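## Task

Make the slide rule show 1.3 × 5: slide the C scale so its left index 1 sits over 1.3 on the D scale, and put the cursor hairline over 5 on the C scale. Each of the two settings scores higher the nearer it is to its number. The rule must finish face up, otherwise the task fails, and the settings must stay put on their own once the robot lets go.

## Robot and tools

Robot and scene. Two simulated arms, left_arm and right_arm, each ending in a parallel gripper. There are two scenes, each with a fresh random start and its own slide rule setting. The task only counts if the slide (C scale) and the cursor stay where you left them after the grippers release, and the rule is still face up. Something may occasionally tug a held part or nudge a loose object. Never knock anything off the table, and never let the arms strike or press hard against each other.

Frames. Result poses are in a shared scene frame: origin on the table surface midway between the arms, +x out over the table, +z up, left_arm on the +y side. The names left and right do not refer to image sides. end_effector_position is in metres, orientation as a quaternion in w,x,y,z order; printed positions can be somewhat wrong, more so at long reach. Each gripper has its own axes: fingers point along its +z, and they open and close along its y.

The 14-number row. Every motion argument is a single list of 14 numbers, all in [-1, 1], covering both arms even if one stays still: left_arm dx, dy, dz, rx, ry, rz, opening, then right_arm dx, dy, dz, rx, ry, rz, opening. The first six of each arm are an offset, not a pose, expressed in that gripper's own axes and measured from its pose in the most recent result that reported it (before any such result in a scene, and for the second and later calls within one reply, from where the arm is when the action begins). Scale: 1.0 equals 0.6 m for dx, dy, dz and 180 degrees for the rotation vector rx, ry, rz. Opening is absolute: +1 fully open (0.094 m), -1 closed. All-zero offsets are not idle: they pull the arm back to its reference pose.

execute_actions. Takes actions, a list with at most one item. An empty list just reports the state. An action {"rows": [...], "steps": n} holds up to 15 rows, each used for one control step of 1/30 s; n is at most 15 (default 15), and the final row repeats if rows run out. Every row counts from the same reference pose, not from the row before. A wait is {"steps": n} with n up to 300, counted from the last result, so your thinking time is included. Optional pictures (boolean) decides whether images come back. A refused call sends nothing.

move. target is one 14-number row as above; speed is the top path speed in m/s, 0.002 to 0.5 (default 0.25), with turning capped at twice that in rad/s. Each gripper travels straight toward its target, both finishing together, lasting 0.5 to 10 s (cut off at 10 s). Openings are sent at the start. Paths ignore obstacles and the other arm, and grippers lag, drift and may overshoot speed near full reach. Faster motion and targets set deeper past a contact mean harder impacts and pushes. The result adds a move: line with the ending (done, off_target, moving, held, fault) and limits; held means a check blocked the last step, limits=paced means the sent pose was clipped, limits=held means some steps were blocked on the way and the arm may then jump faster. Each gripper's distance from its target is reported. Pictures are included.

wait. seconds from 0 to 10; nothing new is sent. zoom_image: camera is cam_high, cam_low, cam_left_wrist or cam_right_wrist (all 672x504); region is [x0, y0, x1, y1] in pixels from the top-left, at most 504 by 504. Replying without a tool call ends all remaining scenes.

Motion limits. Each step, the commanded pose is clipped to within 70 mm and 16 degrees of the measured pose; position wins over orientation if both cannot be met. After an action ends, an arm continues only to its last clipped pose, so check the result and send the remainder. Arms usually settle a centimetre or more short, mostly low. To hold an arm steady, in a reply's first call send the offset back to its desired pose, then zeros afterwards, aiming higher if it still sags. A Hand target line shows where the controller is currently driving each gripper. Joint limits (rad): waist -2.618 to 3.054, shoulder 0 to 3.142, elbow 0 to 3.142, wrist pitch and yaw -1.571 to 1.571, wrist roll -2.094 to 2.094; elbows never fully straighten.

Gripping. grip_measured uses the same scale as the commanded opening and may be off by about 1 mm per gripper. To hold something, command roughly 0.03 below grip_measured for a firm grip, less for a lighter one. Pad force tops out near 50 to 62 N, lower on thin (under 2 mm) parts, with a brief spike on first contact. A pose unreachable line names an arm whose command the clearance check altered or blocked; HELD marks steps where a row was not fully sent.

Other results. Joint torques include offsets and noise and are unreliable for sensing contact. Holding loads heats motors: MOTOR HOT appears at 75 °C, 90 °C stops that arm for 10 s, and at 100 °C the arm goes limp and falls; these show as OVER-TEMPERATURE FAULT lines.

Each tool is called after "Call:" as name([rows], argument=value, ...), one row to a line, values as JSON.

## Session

Call:
execute_actions(actions=[])

Scene clock: 0.00 s of 8200.00 s.
left_arm: end_effector_position=(+0.6310, +0.3853, +0.1702) grip_measured=+1.000 end_effector_quat_wxyz=(-0.455, +0.792, -0.373, +0.162) | right_arm: end_effector_position=(+0.2725, -0.0184, +0.2025) grip_measured=+1.000 end_effector_quat_wxyz=(+0.353, -0.558, +0.625, -0.417)
Joint positions: left_arm=[-0.178  2.328  2.092 -0.482 -0.625 -1.946  0.094] | right_arm=[ 1.173  1.778  1.402 -0.972  1.145 -0.269  0.094]
Joint velocities: left_arm=[ 0.012  0.007  0.007 -0.037  0.037  0.007  0.   ] | right_arm=[-0.007 -0.007 -0.017 -0.037 -0.022  0.066  0.   ]
Joint torques (N m, as the arm reports them, + toward a larger angle): no reading
Motor temperatures (°C, as the motors report them): left_arm=[32 37 34 35 34 31] | right_arm=[33 36 34 33 31 35]
Hand target (left_arm): +0.631, +0.387, +0.189; -0.465, +0.788, -0.364, +0.172
Hand target (right_arm): +0.274, -0.019, +0.210; +0.363, -0.549, +0.627, -0.417

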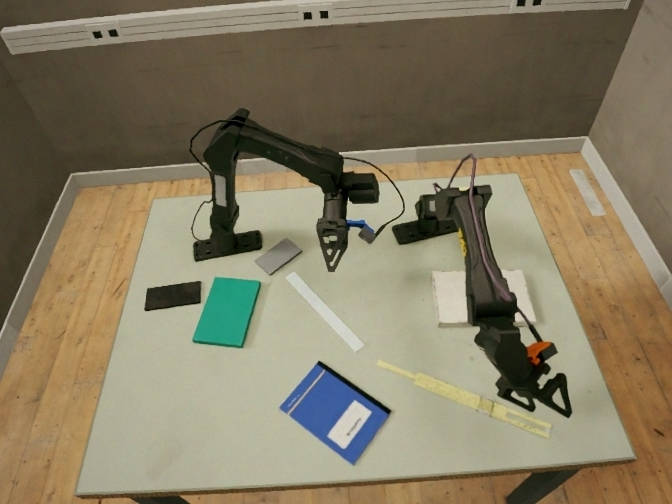

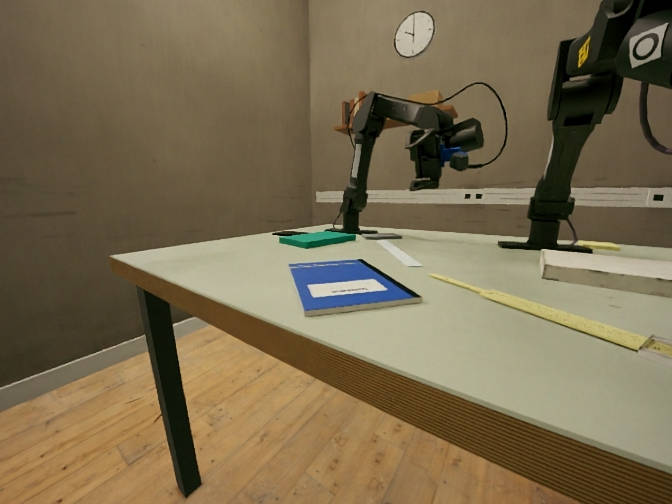

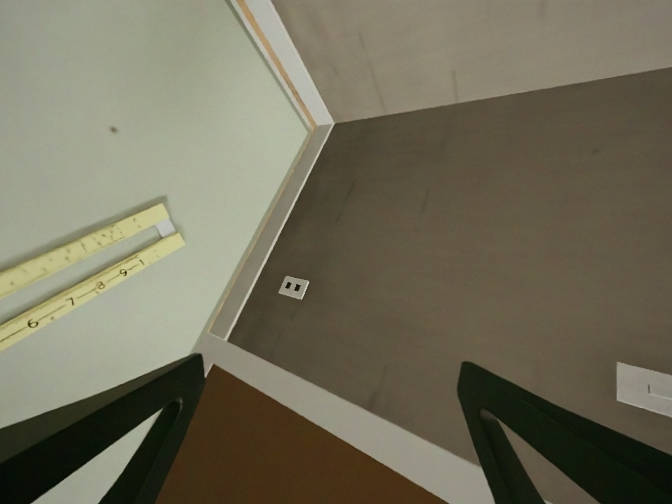

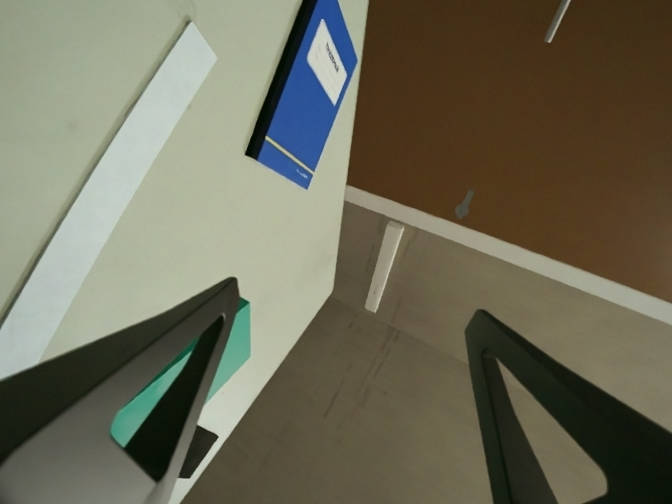

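Call:
move(target=[0.039,0.241,-0.23,-0.261,0.216,0.345,0.3, 0.048,0.075,0.04,-0.319,-0.033,0.223,-1], speed=0.2)

Scene clock: 67.17 s of 8200.00 s.
left_arm: end_effector_position=(+0.5041, +0.2442, +0.1079) grip_measured=+0.302 end_effector_quat_wxyz=(+0.027, -0.510, +0.860, -0.019) | right_arm: end_effector_position=(+0.2721, -0.0475, +0.1513) grip_measured=-0.985 end_effector_quat_wxyz=(+0.194, -0.449, +0.868, +0.087)
Joint positions: left_arm=[-0.247  2.486  2.553 -1.571  0.001 -1.114  0.061] | right_arm=[ 0.686  1.543  1.282 -0.882 -0.023 -0.105  0.001]
Joint velocities: left_arm=[-0.007  0.007 -0.002  0.022  0.051 -0.037 -0.   ] | right_arm=[-0.007 -0.002 -0.002  0.037  0.007  0.022 -0.   ]
Joint torques (N m, as the arm reports them, + toward a larger angle): left_arm=[ -0.6  -17.37   3.43   0.61   0.     0.05] | right_arm=[ -0.58 -10.11   6.53   0.9   -0.05   0.04]
Motor temperatures (°C, as the motors report them): left_arm=[32 49 36 40 34 31] | right_arm=[33 38 36 34 32 35]
Hand target (left_arm): +0.501, +0.241, +0.120; +0.033, -0.503, +0.864, -0.024
Hand target (right_arm): +0.273, -0.047, +0.156; +0.205, -0.442, +0.868, +0.098
Off the commanded pose (left_arm): 0.013 m, 4 deg.
Off the commanded pose (right_arm): 0.002 m, 2 deg.
joint sent to its limit (left arm) — the command would take joint 4 (wrist pitch) past its lower limit, so that joint was sent only as far as its limit.
After step 90, 59.83 s passed at rest.
move: off_target (left_arm)

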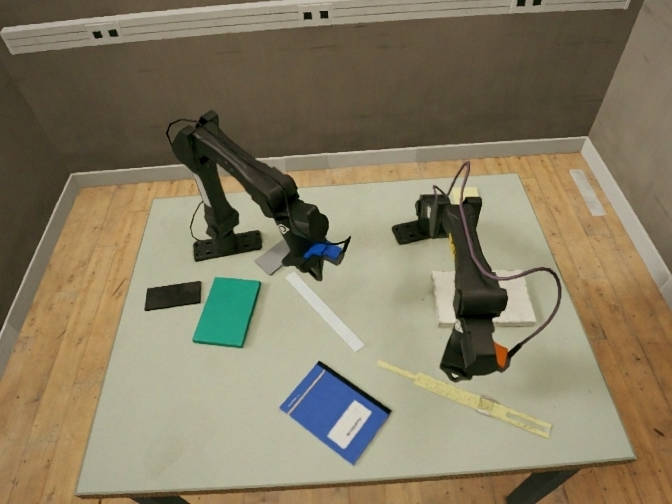

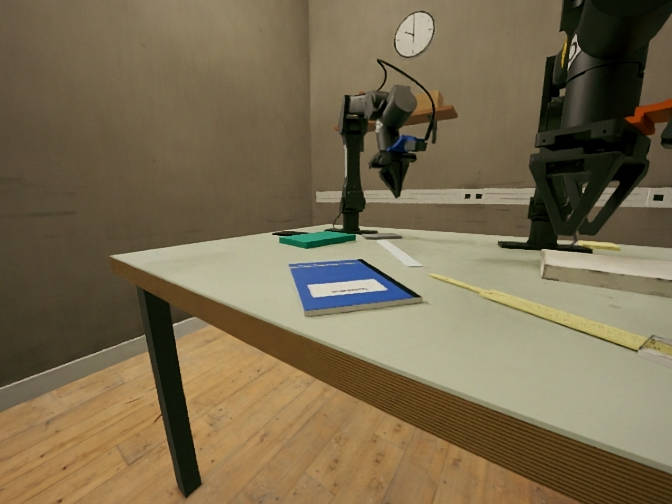

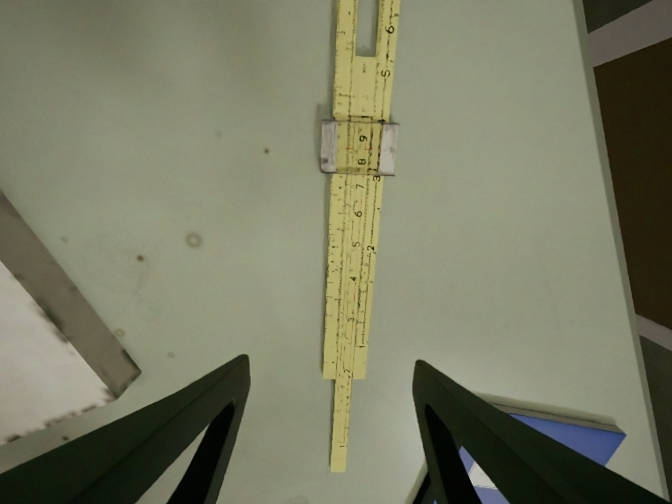

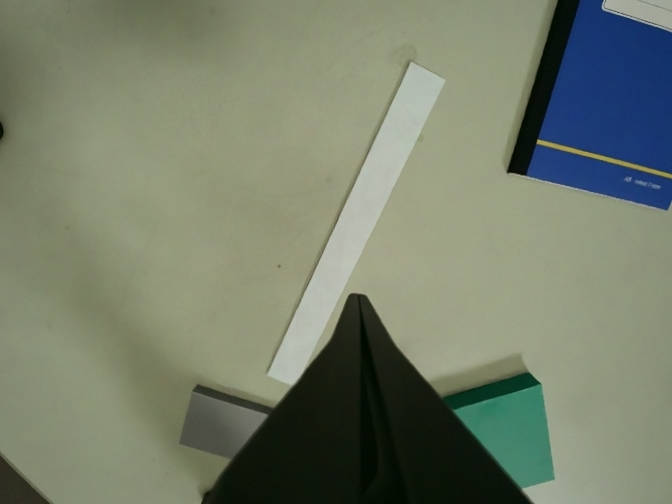

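Call:
move(target=[0,0.005,0.105,0,0,0,0.3, 0,0,0,0,0,0,-1], speed=0.12)

Scene clock: 71.93 s of 8200.00 s.
left_arm: end_effector_position=(+0.5015, +0.2442, +0.0295) grip_measured=+0.302 end_effector_quat_wxyz=(+0.010, -0.509, +0.860, -0.008) | right_arm: end_effector_position=(+0.2718, -0.0472, +0.1512) grip_measured=-0.985 end_effector_quat_wxyz=(+0.194, -0.449, +0.868, +0.088)
Joint positions: left_arm=[-0.247  2.462  2.194 -1.278  0.002 -1.113  0.061] | right_arm=[ 0.686  1.543  1.282 -0.881 -0.025 -0.105  0.001]
Joint velocities: left_arm=[-0.002 -0.027  0.002 -0.007 -0.051  0.007  0.001] | right_arm=[ 0.002 -0.007 -0.007 -0.022  0.051 -0.022 -0.001]
Joint torques (N m, as the arm reports them, + toward a larger angle): left_arm=[  0.14 -17.62   3.8    0.75   0.01  -0.03] | right_arm=[-0.04 -7.62  8.07  0.66  0.07  0.  ]
Motor temperatures (°C, as the motors report them): left_arm=[32 49 36 39 34 31] | right_arm=[33 38 36 34 32 35]
Hand target (left_arm): +0.506, +0.244, +0.045; +0.027, -0.510, +0.860, -0.019
Hand target (right_arm): +0.272, -0.048, +0.151; +0.194, -0.449, +0.868, +0.087
Off the commanded pose (left_arm): 0.016 m, 2 deg.
Off the commanded pose (right_arm): 0.000 m, 0 deg.
After step 90, 0.57 s passed at rest.
move: off_target (left_arm)

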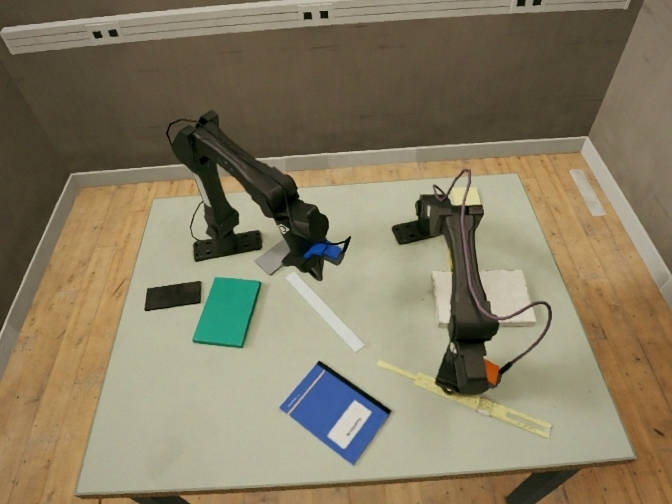

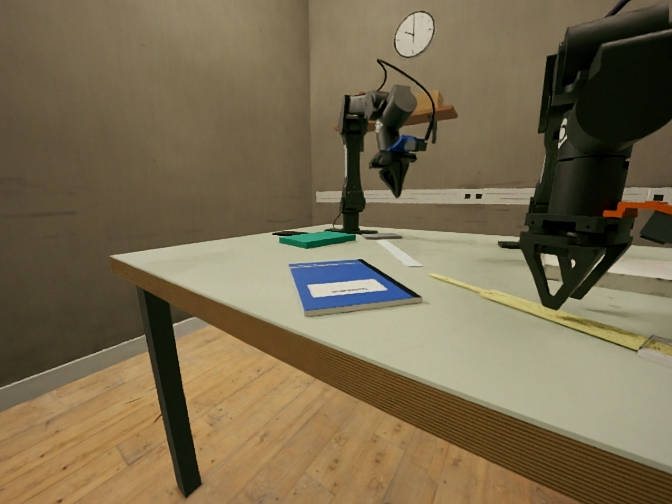

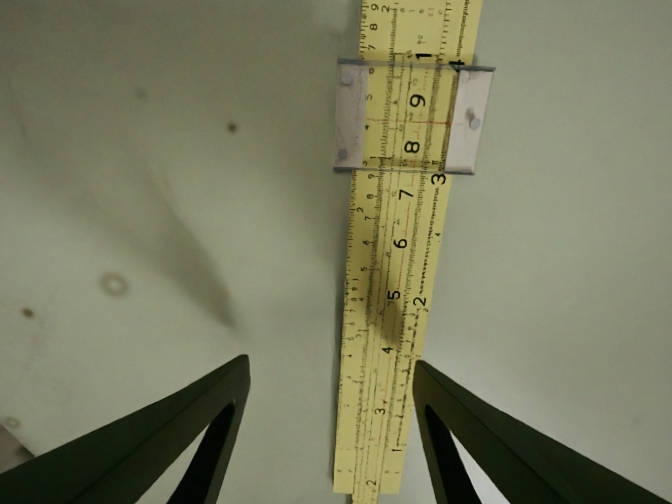

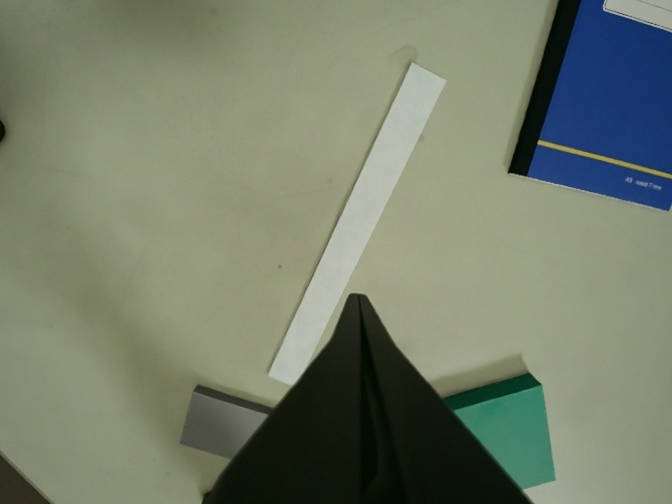

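Call:
move(target=[-0.05,-0.03,-0.025,0,0,0,0.3, 0,0,0,0,0,0,-1], speed=0.08)

Scene clock: 77.00 s of 8200.00 s.
left_arm: end_effector_position=(+0.5276, +0.2603, +0.0342) grip_measured=+0.302 end_effector_quat_wxyz=(+0.002, -0.511, +0.860, -0.003) | right_arm: end_effector_position=(+0.2718, -0.0472, +0.1512) grip_measured=-0.985 end_effector_quat_wxyz=(+0.194, -0.449, +0.868, +0.088)
Joint positions: left_arm=[-0.213  2.741  2.746 -1.569  0.003 -1.082  0.061] | right_arm=[ 0.686  1.543  1.282 -0.881 -0.025 -0.105  0.001]
Joint velocities: left_arm=[ 0.007 -0.012 -0.012 -0.007  0.051 -0.066  0.   ] | right_arm=[-0.002 -0.007  0.007  0.051  0.037 -0.022 -0.   ]
Joint torques (N m, as the arm reports them, + toward a larger angle): left_arm=[  0.37 -16.96   5.79   0.45   0.03   0.08] | right_arm=[-0.09 -7.66  7.87  0.7  -0.04  0.02]
Motor temperatures (°C, as the motors report them): left_arm=[32 49 36 38 34 31] | right_arm=[33 38 36 34 31 35]
Hand target (left_arm): +0.530, +0.263, +0.045; +0.012, -0.509, +0.860, -0.009
Hand target (right_arm): +0.272, -0.047, +0.151; +0.194, -0.449, +0.868, +0.088
Off the commanded pose (left_arm): 0.012 m, 1 deg.
Off the commanded pose (right_arm): 0.000 m, 0 deg.
joint sent to its limit (left arm) — the command would take joint 4 (wrist pitch) past its lower limit, so that joint was sent only as far as its limit.
After step 90, 0.73 s passed at rest.
move: off_target (left_arm)

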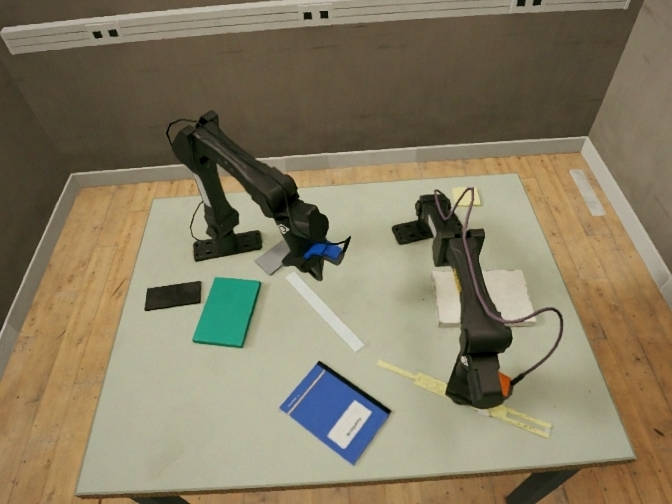

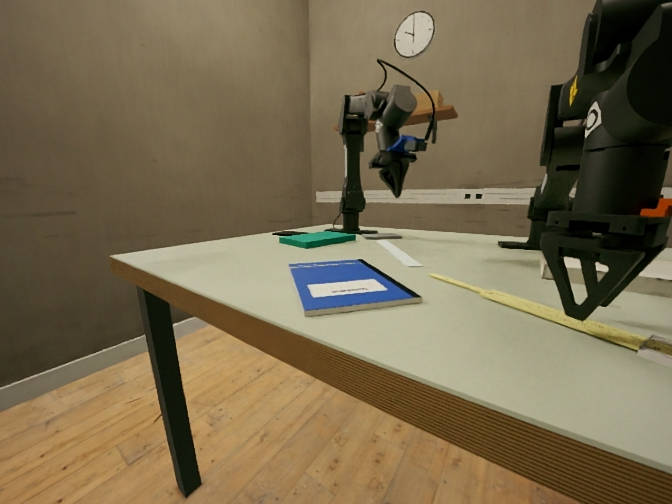

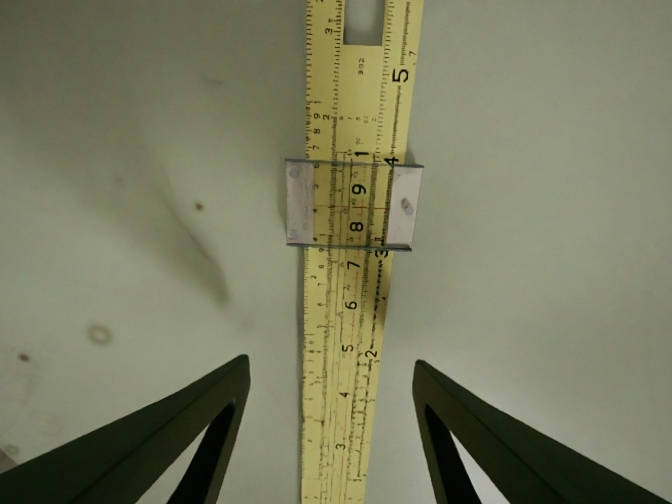

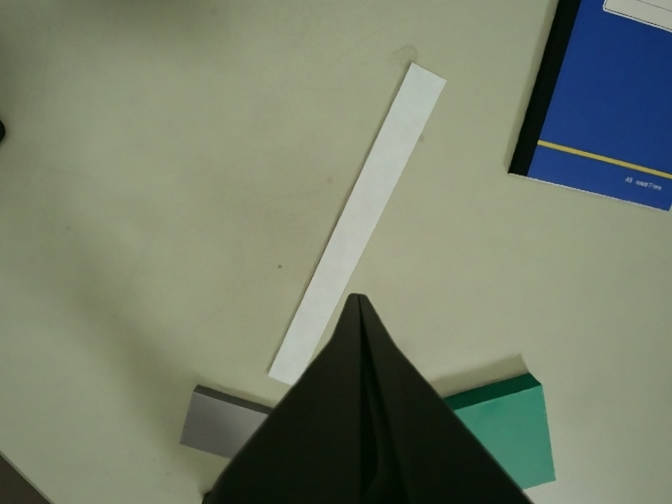

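Call:
move(target=[0,-0.003,0.035,0,0,0,0.0, 0,0,0,0,0,0,-1], speed=0.04)

Scene clock: 80.27 s of 8200.00 s.
left_arm: end_effector_position=(+0.5280, +0.2600, +0.0170) grip_measured=+0.002 end_effector_quat_wxyz=(-0.001, -0.511, +0.860, -0.002) | right_arm: end_effector_position=(+0.2718, -0.0472, +0.1512) grip_measured=-0.985 end_effector_quat_wxyz=(+0.194, -0.449, +0.868, +0.088)
Joint positions: left_arm=[-0.213  2.717  2.628 -1.483  0.004 -1.082  0.047] | right_arm=[ 0.686  1.543  1.282 -0.881 -0.025 -0.105  0.001]
Joint velocities: left_arm=[ 0.002 -0.022 -0.056  0.007  0.007 -0.022 -0.001] | right_arm=[-0.002  0.007 -0.017 -0.022 -0.095  0.022 -0.001]
Joint torques (N m, as the arm reports them, + toward a larger angle): left_arm=[ -0.23 -16.3    2.35   0.81   0.01  -0.03] | right_arm=[ 0.1  -7.82  8.1   0.69 -0.01  0.  ]
Motor temperatures (°C, as the motors report them): left_arm=[32 49 36 38 34 31] | right_arm=[33 38 36 35 31 35]
Hand target (left_arm): +0.530, +0.259, +0.013; +0.002, -0.511, +0.860, -0.003
Hand target (right_arm): +0.272, -0.047, +0.151; +0.194, -0.449, +0.868, +0.088
Off the commanded pose (left_arm): 0.004 m, 0 deg.
Off the commanded pose (right_arm): 0.000 m, 0 deg.
move: done

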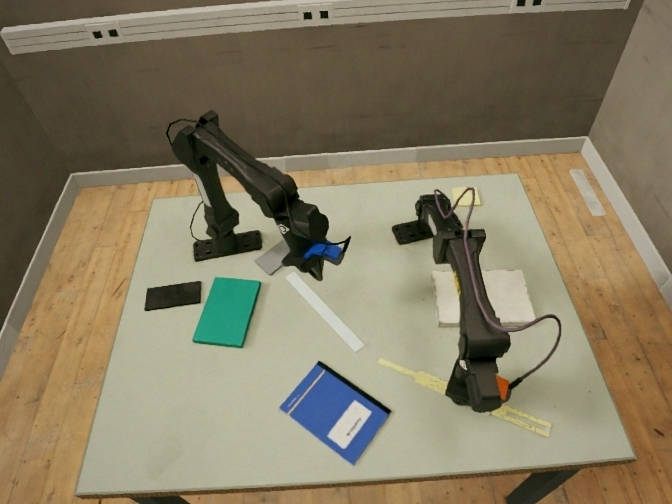

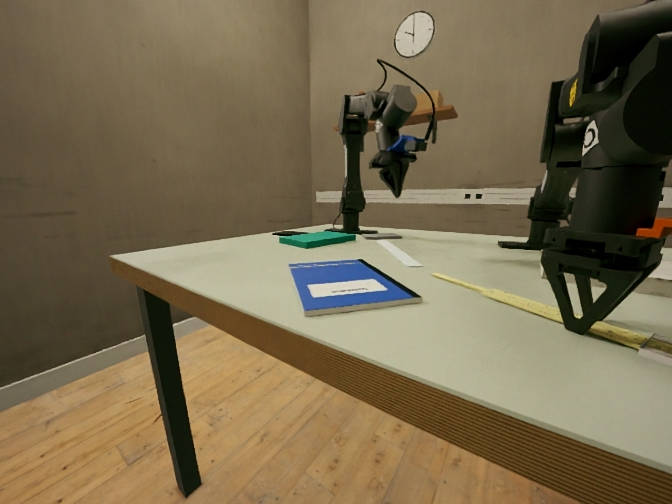

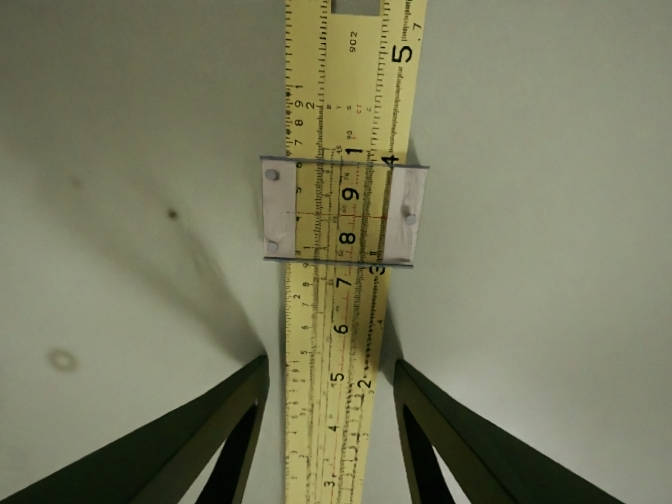

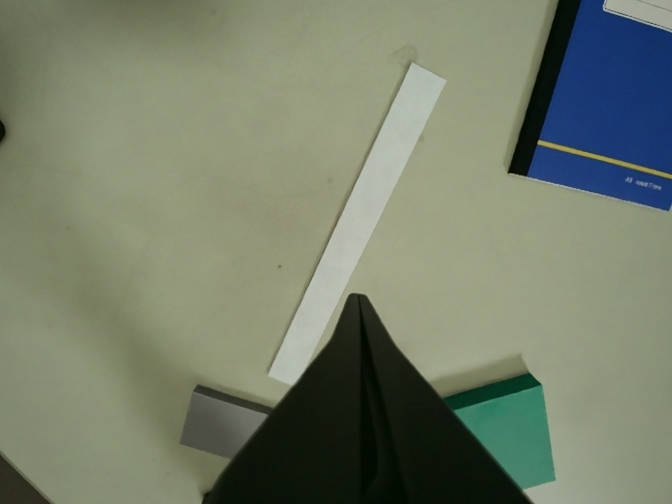

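Call:
execute_actions([
  {"rows":[[0,0,0.004,0,0,0,-0.3,0,0,0,0,0,0,-1],[0,0,0.004,0,0,0,-0.3,0,0,0,0,0,0,-1],[0,0,0.004,0,0,0,-0.3,0,0,0,0,0,0,-1],[0,0,0.004,0,0,0,-0.3,0,0,0,0,0,0,-1],[0,0,0.004,0,0,0,-0.3,0,0,0,0,0,0,-1],[0,0,0.004,0,0,0,-0.55,0,0,0,0,0,0,-1]],"steps":15},
])

Scene clock: 84.83 s of 8200.00 s.
left_arm: end_effector_position=(+0.5283, +0.2599, +0.0170) grip_measured=-0.379 end_effector_quat_wxyz=(-0.001, -0.511, +0.860, -0.002) | right_arm: end_effector_position=(+0.2718, -0.0472, +0.1512) grip_measured=-0.985 end_effector_quat_wxyz=(+0.194, -0.449, +0.868, +0.088)
Joint positions: left_arm=[-0.213  2.716  2.626 -1.48   0.004 -1.082  0.029] | right_arm=[ 0.686  1.543  1.282 -0.881 -0.025 -0.105  0.001]
Joint velocities: left_arm=[ 0.007 -0.022 -0.007 -0.051  0.022  0.022 -0.001] | right_arm=[ 0.012  0.002  0.017 -0.081  0.007  0.022  0.   ]
Joint torques (N m, as the arm reports them, + toward a larger angle): left_arm=[  0.03 -16.27   3.06   0.66   0.    -0.01] | right_arm=[ 0.16 -7.66  8.25  0.64 -0.02 -0.07]
Motor temperatures (°C, as the motors report them): left_arm=[32 49 36 38 34 31] | right_arm=[33 38 36 35 31 35]
Hand target (left_arm): +0.528, +0.260, +0.015; -0.002, -0.511, +0.860, -0.001
Hand target (right_arm): +0.272, -0.047, +0.151; +0.194, -0.449, +0.868, +0.088
Off the commanded pose (left_arm): 0.002 m, 0 deg.
Off the commanded pose (right_arm): 0.000 m, 0 deg.
Steps of this call (steps 1 to 90: nothing new was sent; then 1.07 s passed at rest; steps 91 to 105: all 15 steps of this action). Readings (end_effector_position):
91: left_arm (+0.5281, +0.2599, +0.0170) | right_arm (+0.2718, -0.0472, +0.1512)
92: left_arm (+0.5282, +0.2599, +0.0170) | right_arm (+0.2718, -0.0472, +0.1512)
94: left_arm (+0.5282, +0.2599, +0.0170) | right_arm (+0.2718, -0.0472, +0.1512)
98: left_arm (+0.5283, +0.2599, +0.0170) | right_arm (+0.2718, -0.0472, +0.1512)
105: the state above

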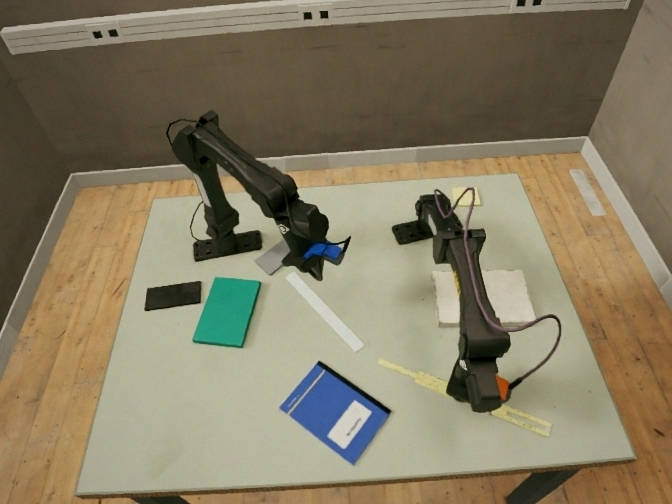

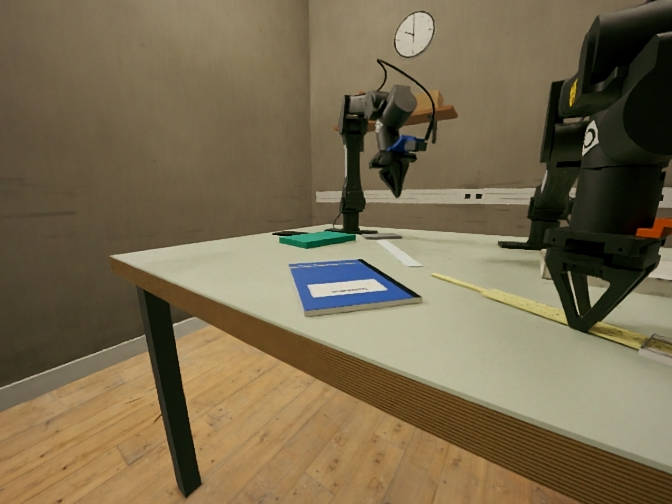

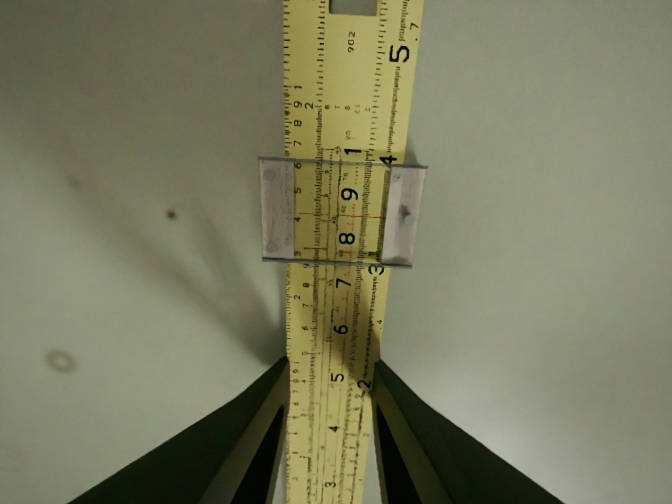

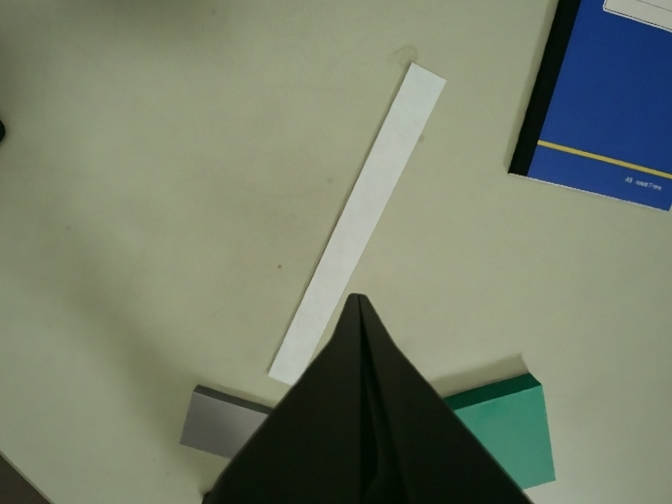

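Call:
move(target=[0.143,0.054,-0.002,0,0,0,-0.43, 0,0,0,0,0,0,-1], speed=0.07)

Scene clock: 88.30 s of 8200.00 s.
left_arm: end_effector_position=(+0.4636, +0.2038, +0.0157) grip_measured=-0.379 end_effector_quat_wxyz=(+0.001, -0.510, +0.860, +0.000) | right_arm: end_effector_position=(+0.2718, -0.0472, +0.1512) grip_measured=-0.985 end_effector_quat_wxyz=(+0.194, -0.449, +0.868, +0.088)
Joint positions: left_arm=[-0.342  2.328  1.903 -1.145 -0.001 -1.21   0.029] | right_arm=[ 0.686  1.543  1.282 -0.881 -0.025 -0.105  0.001]
Joint velocities: left_arm=[ 0.017 -0.017 -0.002 -0.022 -0.007 -0.007 -0.001] | right_arm=[ 0.002  0.002 -0.012  0.051  0.066 -0.007 -0.   ]
Joint torques (N m, as the arm reports them, + toward a larger angle): left_arm=[ -0.79 -15.29   2.69   0.61   0.06  -0.09] | right_arm=[-0.08 -7.77  8.21  0.67  0.05  0.01]
Motor temperatures (°C, as the motors report them): left_arm=[32 49 35 38 34 31] | right_arm=[33 38 36 35 31 35]
Hand target (left_arm): +0.460, +0.199, +0.019; +0.000, -0.511, +0.860, -0.003
Hand target (right_arm): +0.272, -0.047, +0.151; +0.194, -0.449, +0.868, +0.088
Off the commanded pose (left_arm): 0.007 m, 0 deg.
Off the commanded pose (right_arm): 0.000 m, 0 deg.
move: done

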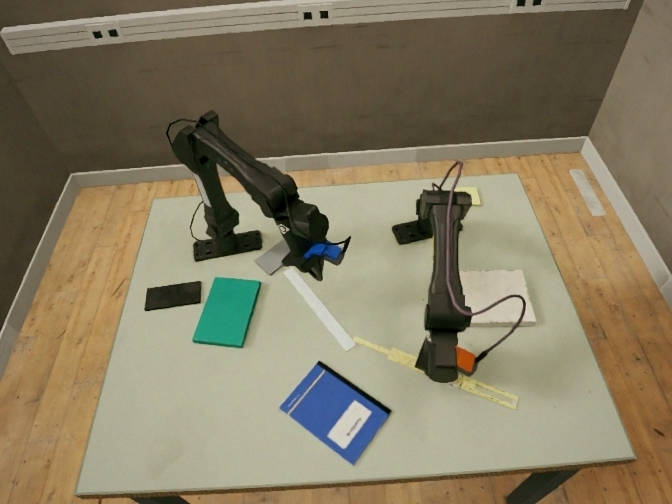

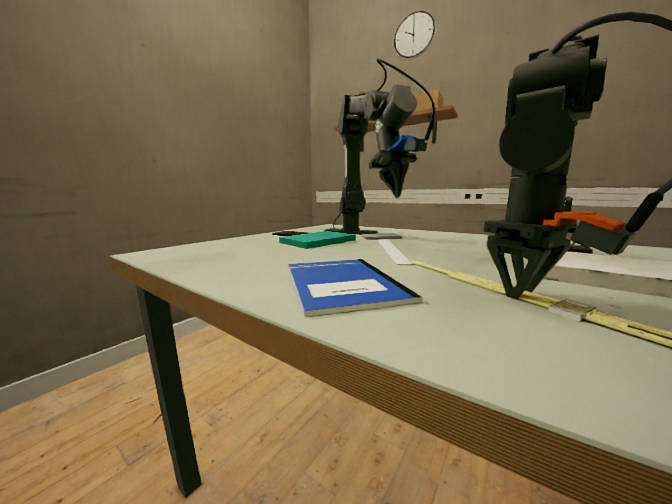

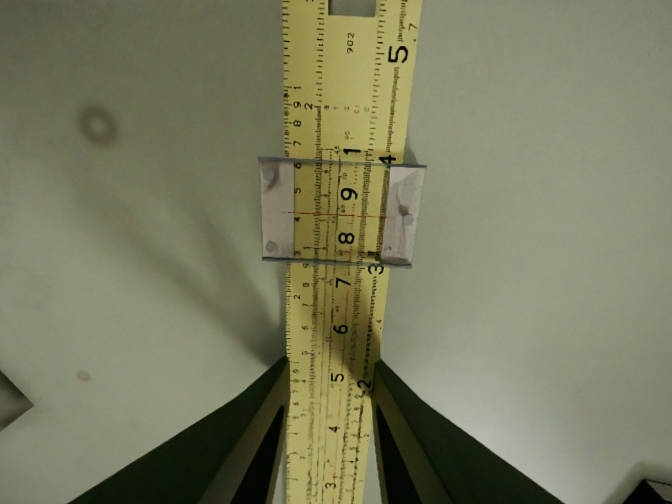

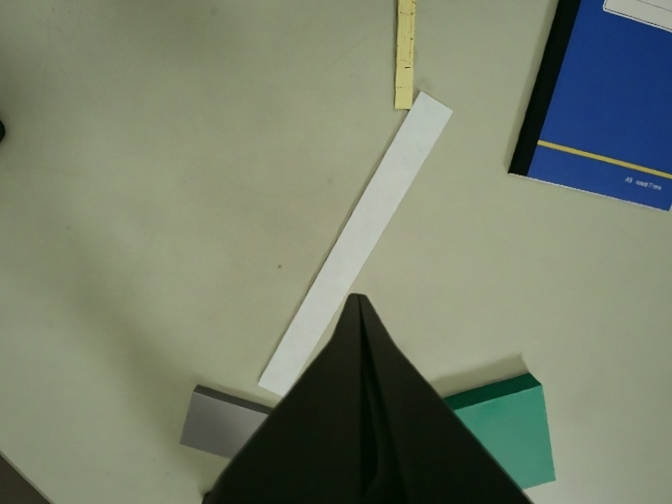

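Call:
move(target=[0,0,0,0,0,0,-0.43, -0.054,-0.056,0.215,0,0,0,-1], speed=0.15)

Scene clock: 97.57 s of 8200.00 s.
left_arm: end_effector_position=(+0.4634, +0.2038, +0.0156) grip_measured=-0.379 end_effector_quat_wxyz=(+0.001, -0.511, +0.860, +0.000) | right_arm: end_effector_position=(+0.3389, -0.0125, +0.0344) grip_measured=-0.985 end_effector_quat_wxyz=(+0.170, -0.450, +0.873, +0.077)
Joint positions: left_arm=[-0.342  2.328  1.902 -1.145 -0.001 -1.211  0.029] | right_arm=[ 0.616  1.944  1.302 -0.556 -0.046 -0.168  0.001]
Joint velocities: left_arm=[ 0.007 -0.007 -0.002  0.081  0.037 -0.007 -0.   ] | right_arm=[-0.012 -0.007  0.012 -0.007  0.022  0.051  0.001]
Joint torques (N m, as the arm reports them, + toward a larger angle): left_arm=[  0.04 -13.92   3.99   0.56   0.01  -0.01] | right_arm=[ -0.31 -11.69  10.12   0.8   -0.16  -0.09]
Motor temperatures (°C, as the motors report them): left_arm=[32 49 35 37 34 31] | right_arm=[33 38 36 35 31 35]
Hand target (left_arm): +0.463, +0.204, +0.016; +0.001, -0.510, +0.860, +0.000
Hand target (right_arm): +0.350, -0.003, +0.048; +0.195, -0.450, +0.867, +0.088
Off the commanded pose (left_arm): 0.000 m, 0 deg.
Off the commanded pose (right_arm): 0.021 m, 3 deg.
After step 90, 4.73 s passed at rest.
move: off_target (right_arm)

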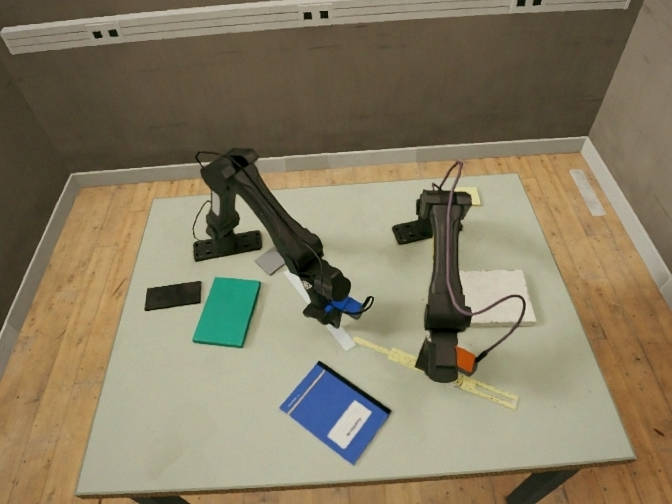

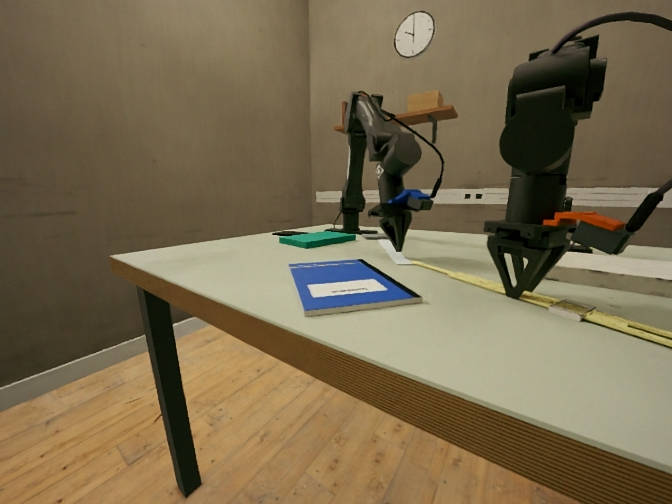

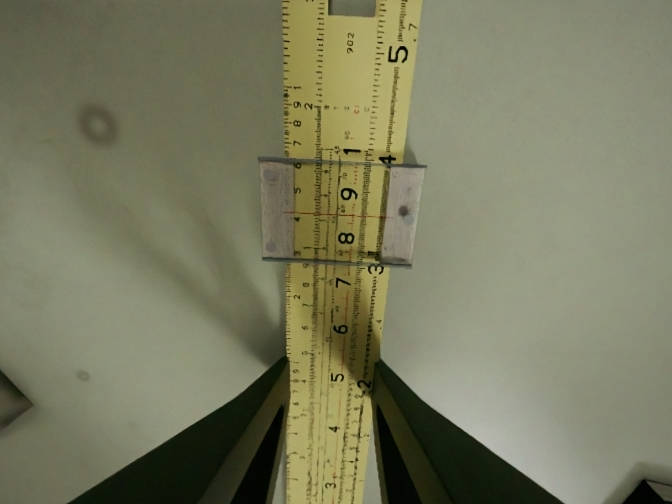

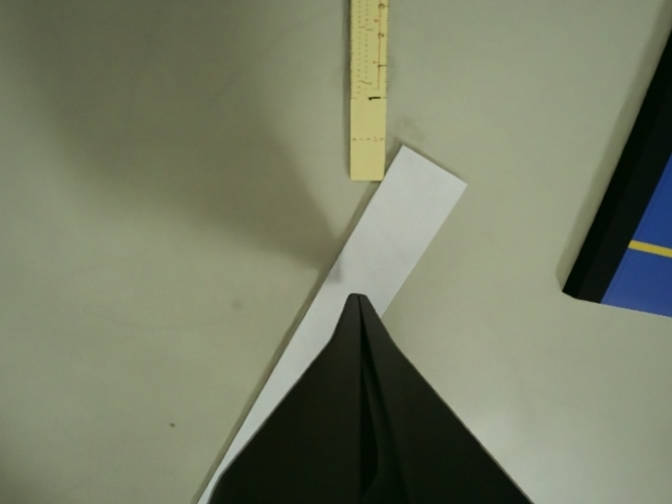

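Call:
move(target=[0,0,0,0,0,0,-0.43, -0.053,-0.004,0.04,0,0,0,-1], speed=0.05)

Scene clock: 102.87 s of 8200.00 s.
left_arm: end_effector_position=(+0.4634, +0.2038, +0.0156) grip_measured=-0.379 end_effector_quat_wxyz=(+0.001, -0.511, +0.860, +0.000) | right_arm: end_effector_position=(+0.3652, +0.0133, +0.0269) grip_measured=-0.985 end_effector_quat_wxyz=(+0.177, -0.450, +0.872, +0.079)
Joint positions: left_arm=[-0.342  2.328  1.902 -1.145 -0.001 -1.211  0.029] | right_arm=[ 0.616  2.074  1.455 -0.564 -0.046 -0.168  0.001]
Joint velocities: left_arm=[-0.002 -0.022  0.022 -0.037 -0.007 -0.007 -0.   ] | right_arm=[-0.012 -0.017  0.002  0.051 -0.007 -0.037  0.   ]
Joint torques (N m, as the arm reports them, + toward a larger angle): left_arm=[  0.06 -13.75   3.89   0.56   0.01   0.01] | right_arm=[  0.64 -10.86   9.8    0.43   0.06   0.01]
Motor temperatures (°C, as the motors report them): left_arm=[32 48 35 37 34 31] | right_arm=[33 38 36 35 31 35]
Hand target (left_arm): +0.463, +0.204, +0.016; +0.001, -0.511, +0.860, +0.000
Hand target (right_arm): +0.364, +0.017, +0.023; +0.170, -0.450, +0.873, +0.077
Off the commanded pose (left_arm): 0.000 m, 0 deg.
Off the commanded pose (right_arm): 0.005 m, 1 deg.
After step 90, 1.20 s passed at rest.
move: done

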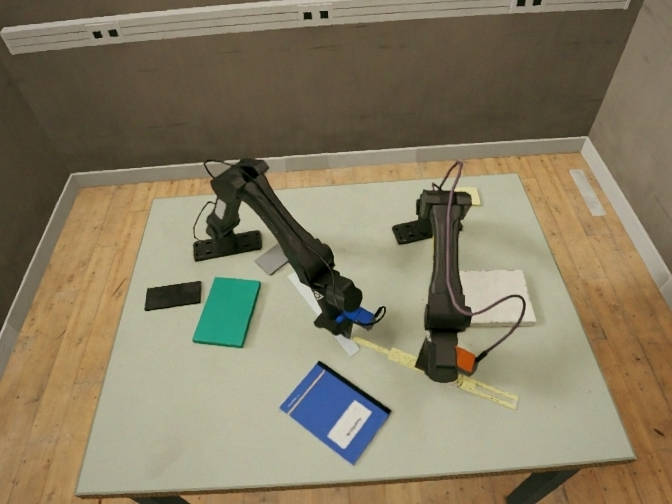

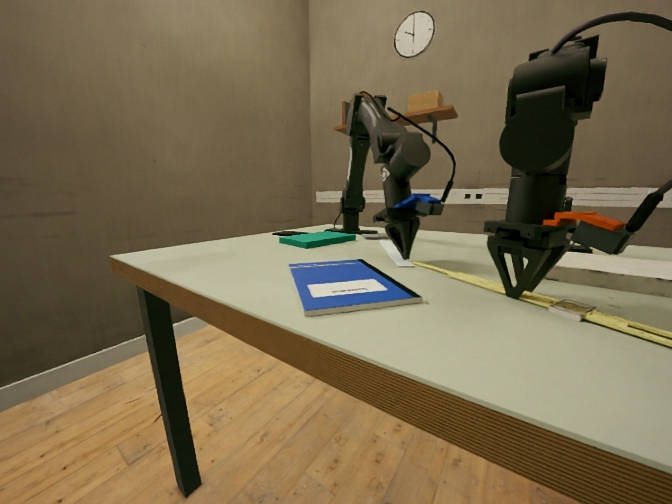

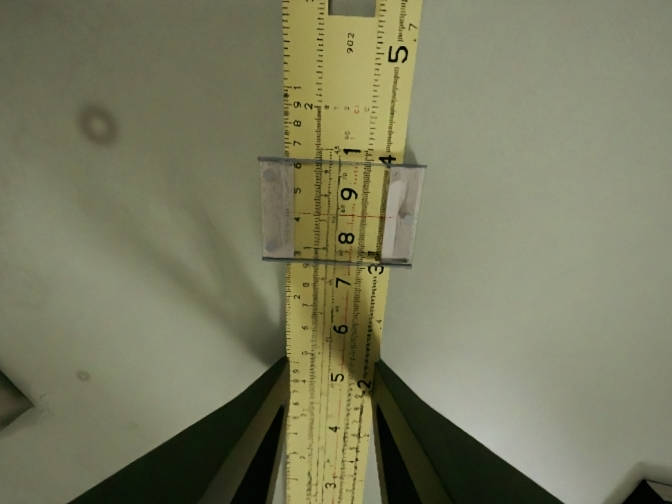

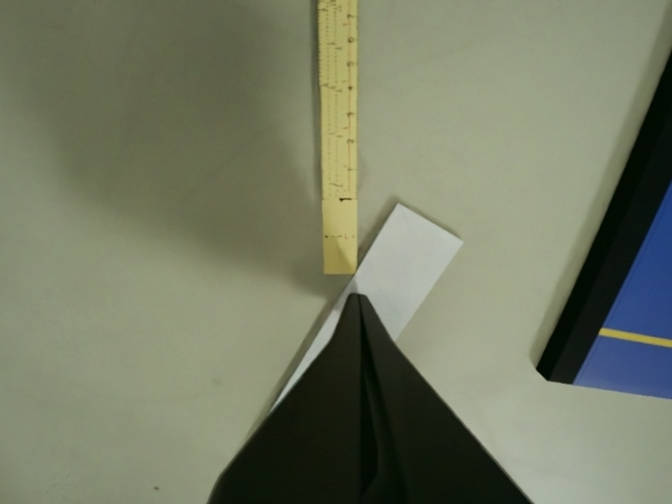

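Call:
move(target=[0,0,0,0,0,0,-0.43, 0.012,0.016,0.012,0,0,0,-1], speed=0.03)

Scene clock: 105.30 s of 8200.00 s.
left_arm: end_effector_position=(+0.4634, +0.2038, +0.0156) grip_measured=-0.379 end_effector_quat_wxyz=(+0.001, -0.511, +0.860, +0.000) | right_arm: end_effector_position=(+0.3654, +0.0146, +0.0266) grip_measured=-0.985 end_effector_quat_wxyz=(+0.187, -0.447, +0.872, +0.076)
Joint positions: left_arm=[-0.342  2.328  1.902 -1.145 -0.001 -1.21   0.029] | right_arm=[ 0.623  2.067  1.437 -0.536 -0.03  -0.159  0.001]
Joint velocities: left_arm=[-0.007  0.002  0.012  0.007 -0.007 -0.051 -0.001] | right_arm=[-0.002 -0.002 -0.017  0.007  0.037 -0.022 -0.001]
Joint torques (N m, as the arm reports them, + toward a larger angle): left_arm=[ -0.05 -13.83   3.89   0.55   0.01  -0.04] | right_arm=[  1.35 -12.2    4.88   0.74  -0.12   0.07]
Motor temperatures (°C, as the motors report them): left_arm=[32 48 35 37 34 31] | right_arm=[33 38 36 35 31 35]
Hand target (left_arm): +0.463, +0.204, +0.016; +0.001, -0.511, +0.860, +0.000
Hand target (right_arm): +0.355, +0.016, +0.017; +0.177, -0.450, +0.872, +0.079
Off the commanded pose (left_arm): 0.000 m, 0 deg.
Off the commanded pose (right_arm): 0.014 m, 1 deg.
move: off_target (right_arm)

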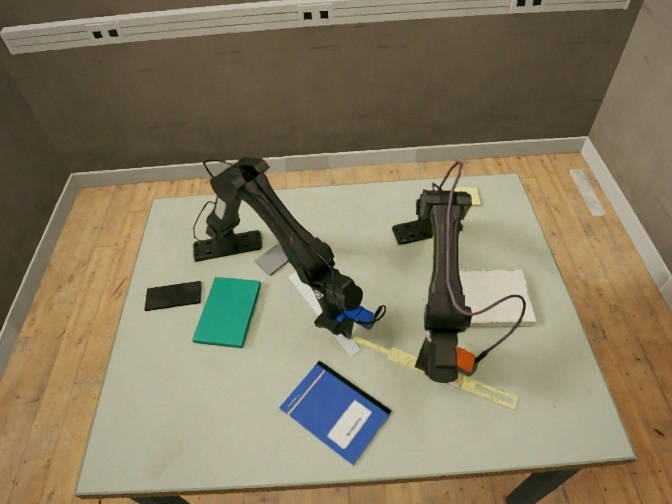

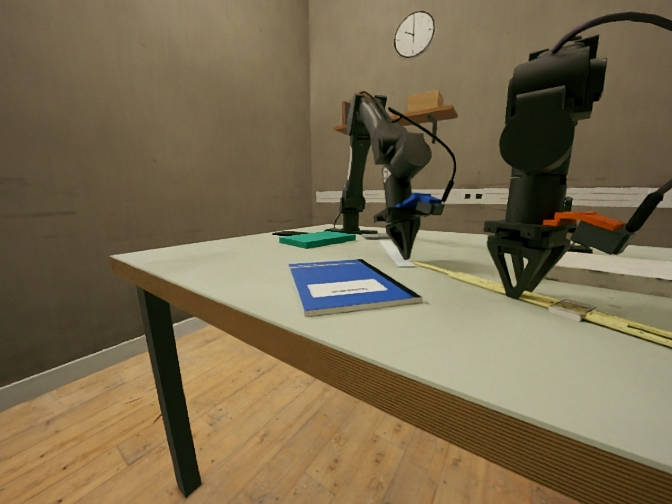

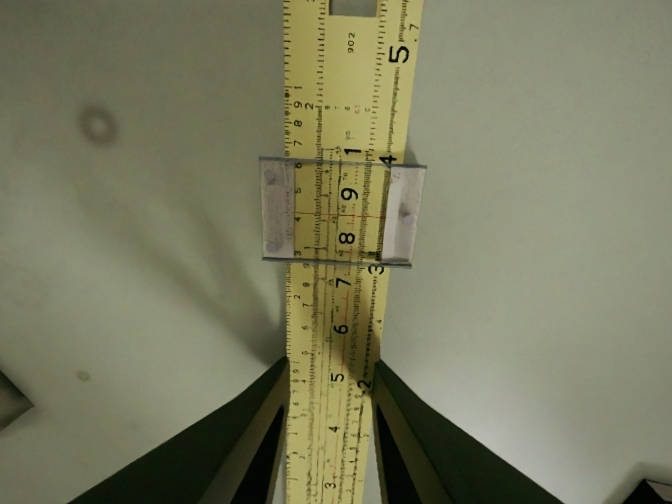

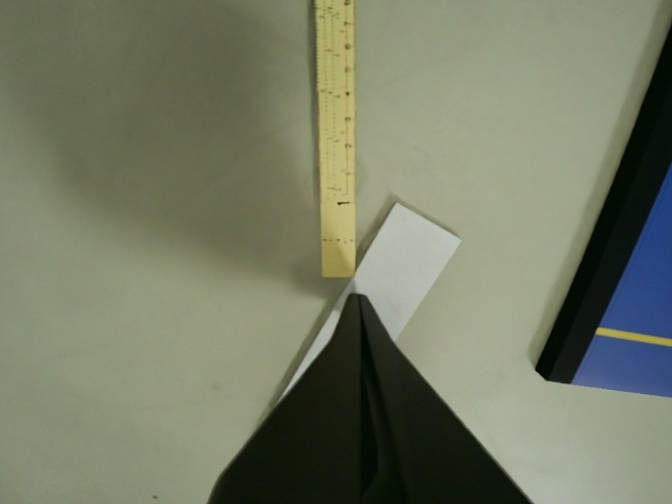

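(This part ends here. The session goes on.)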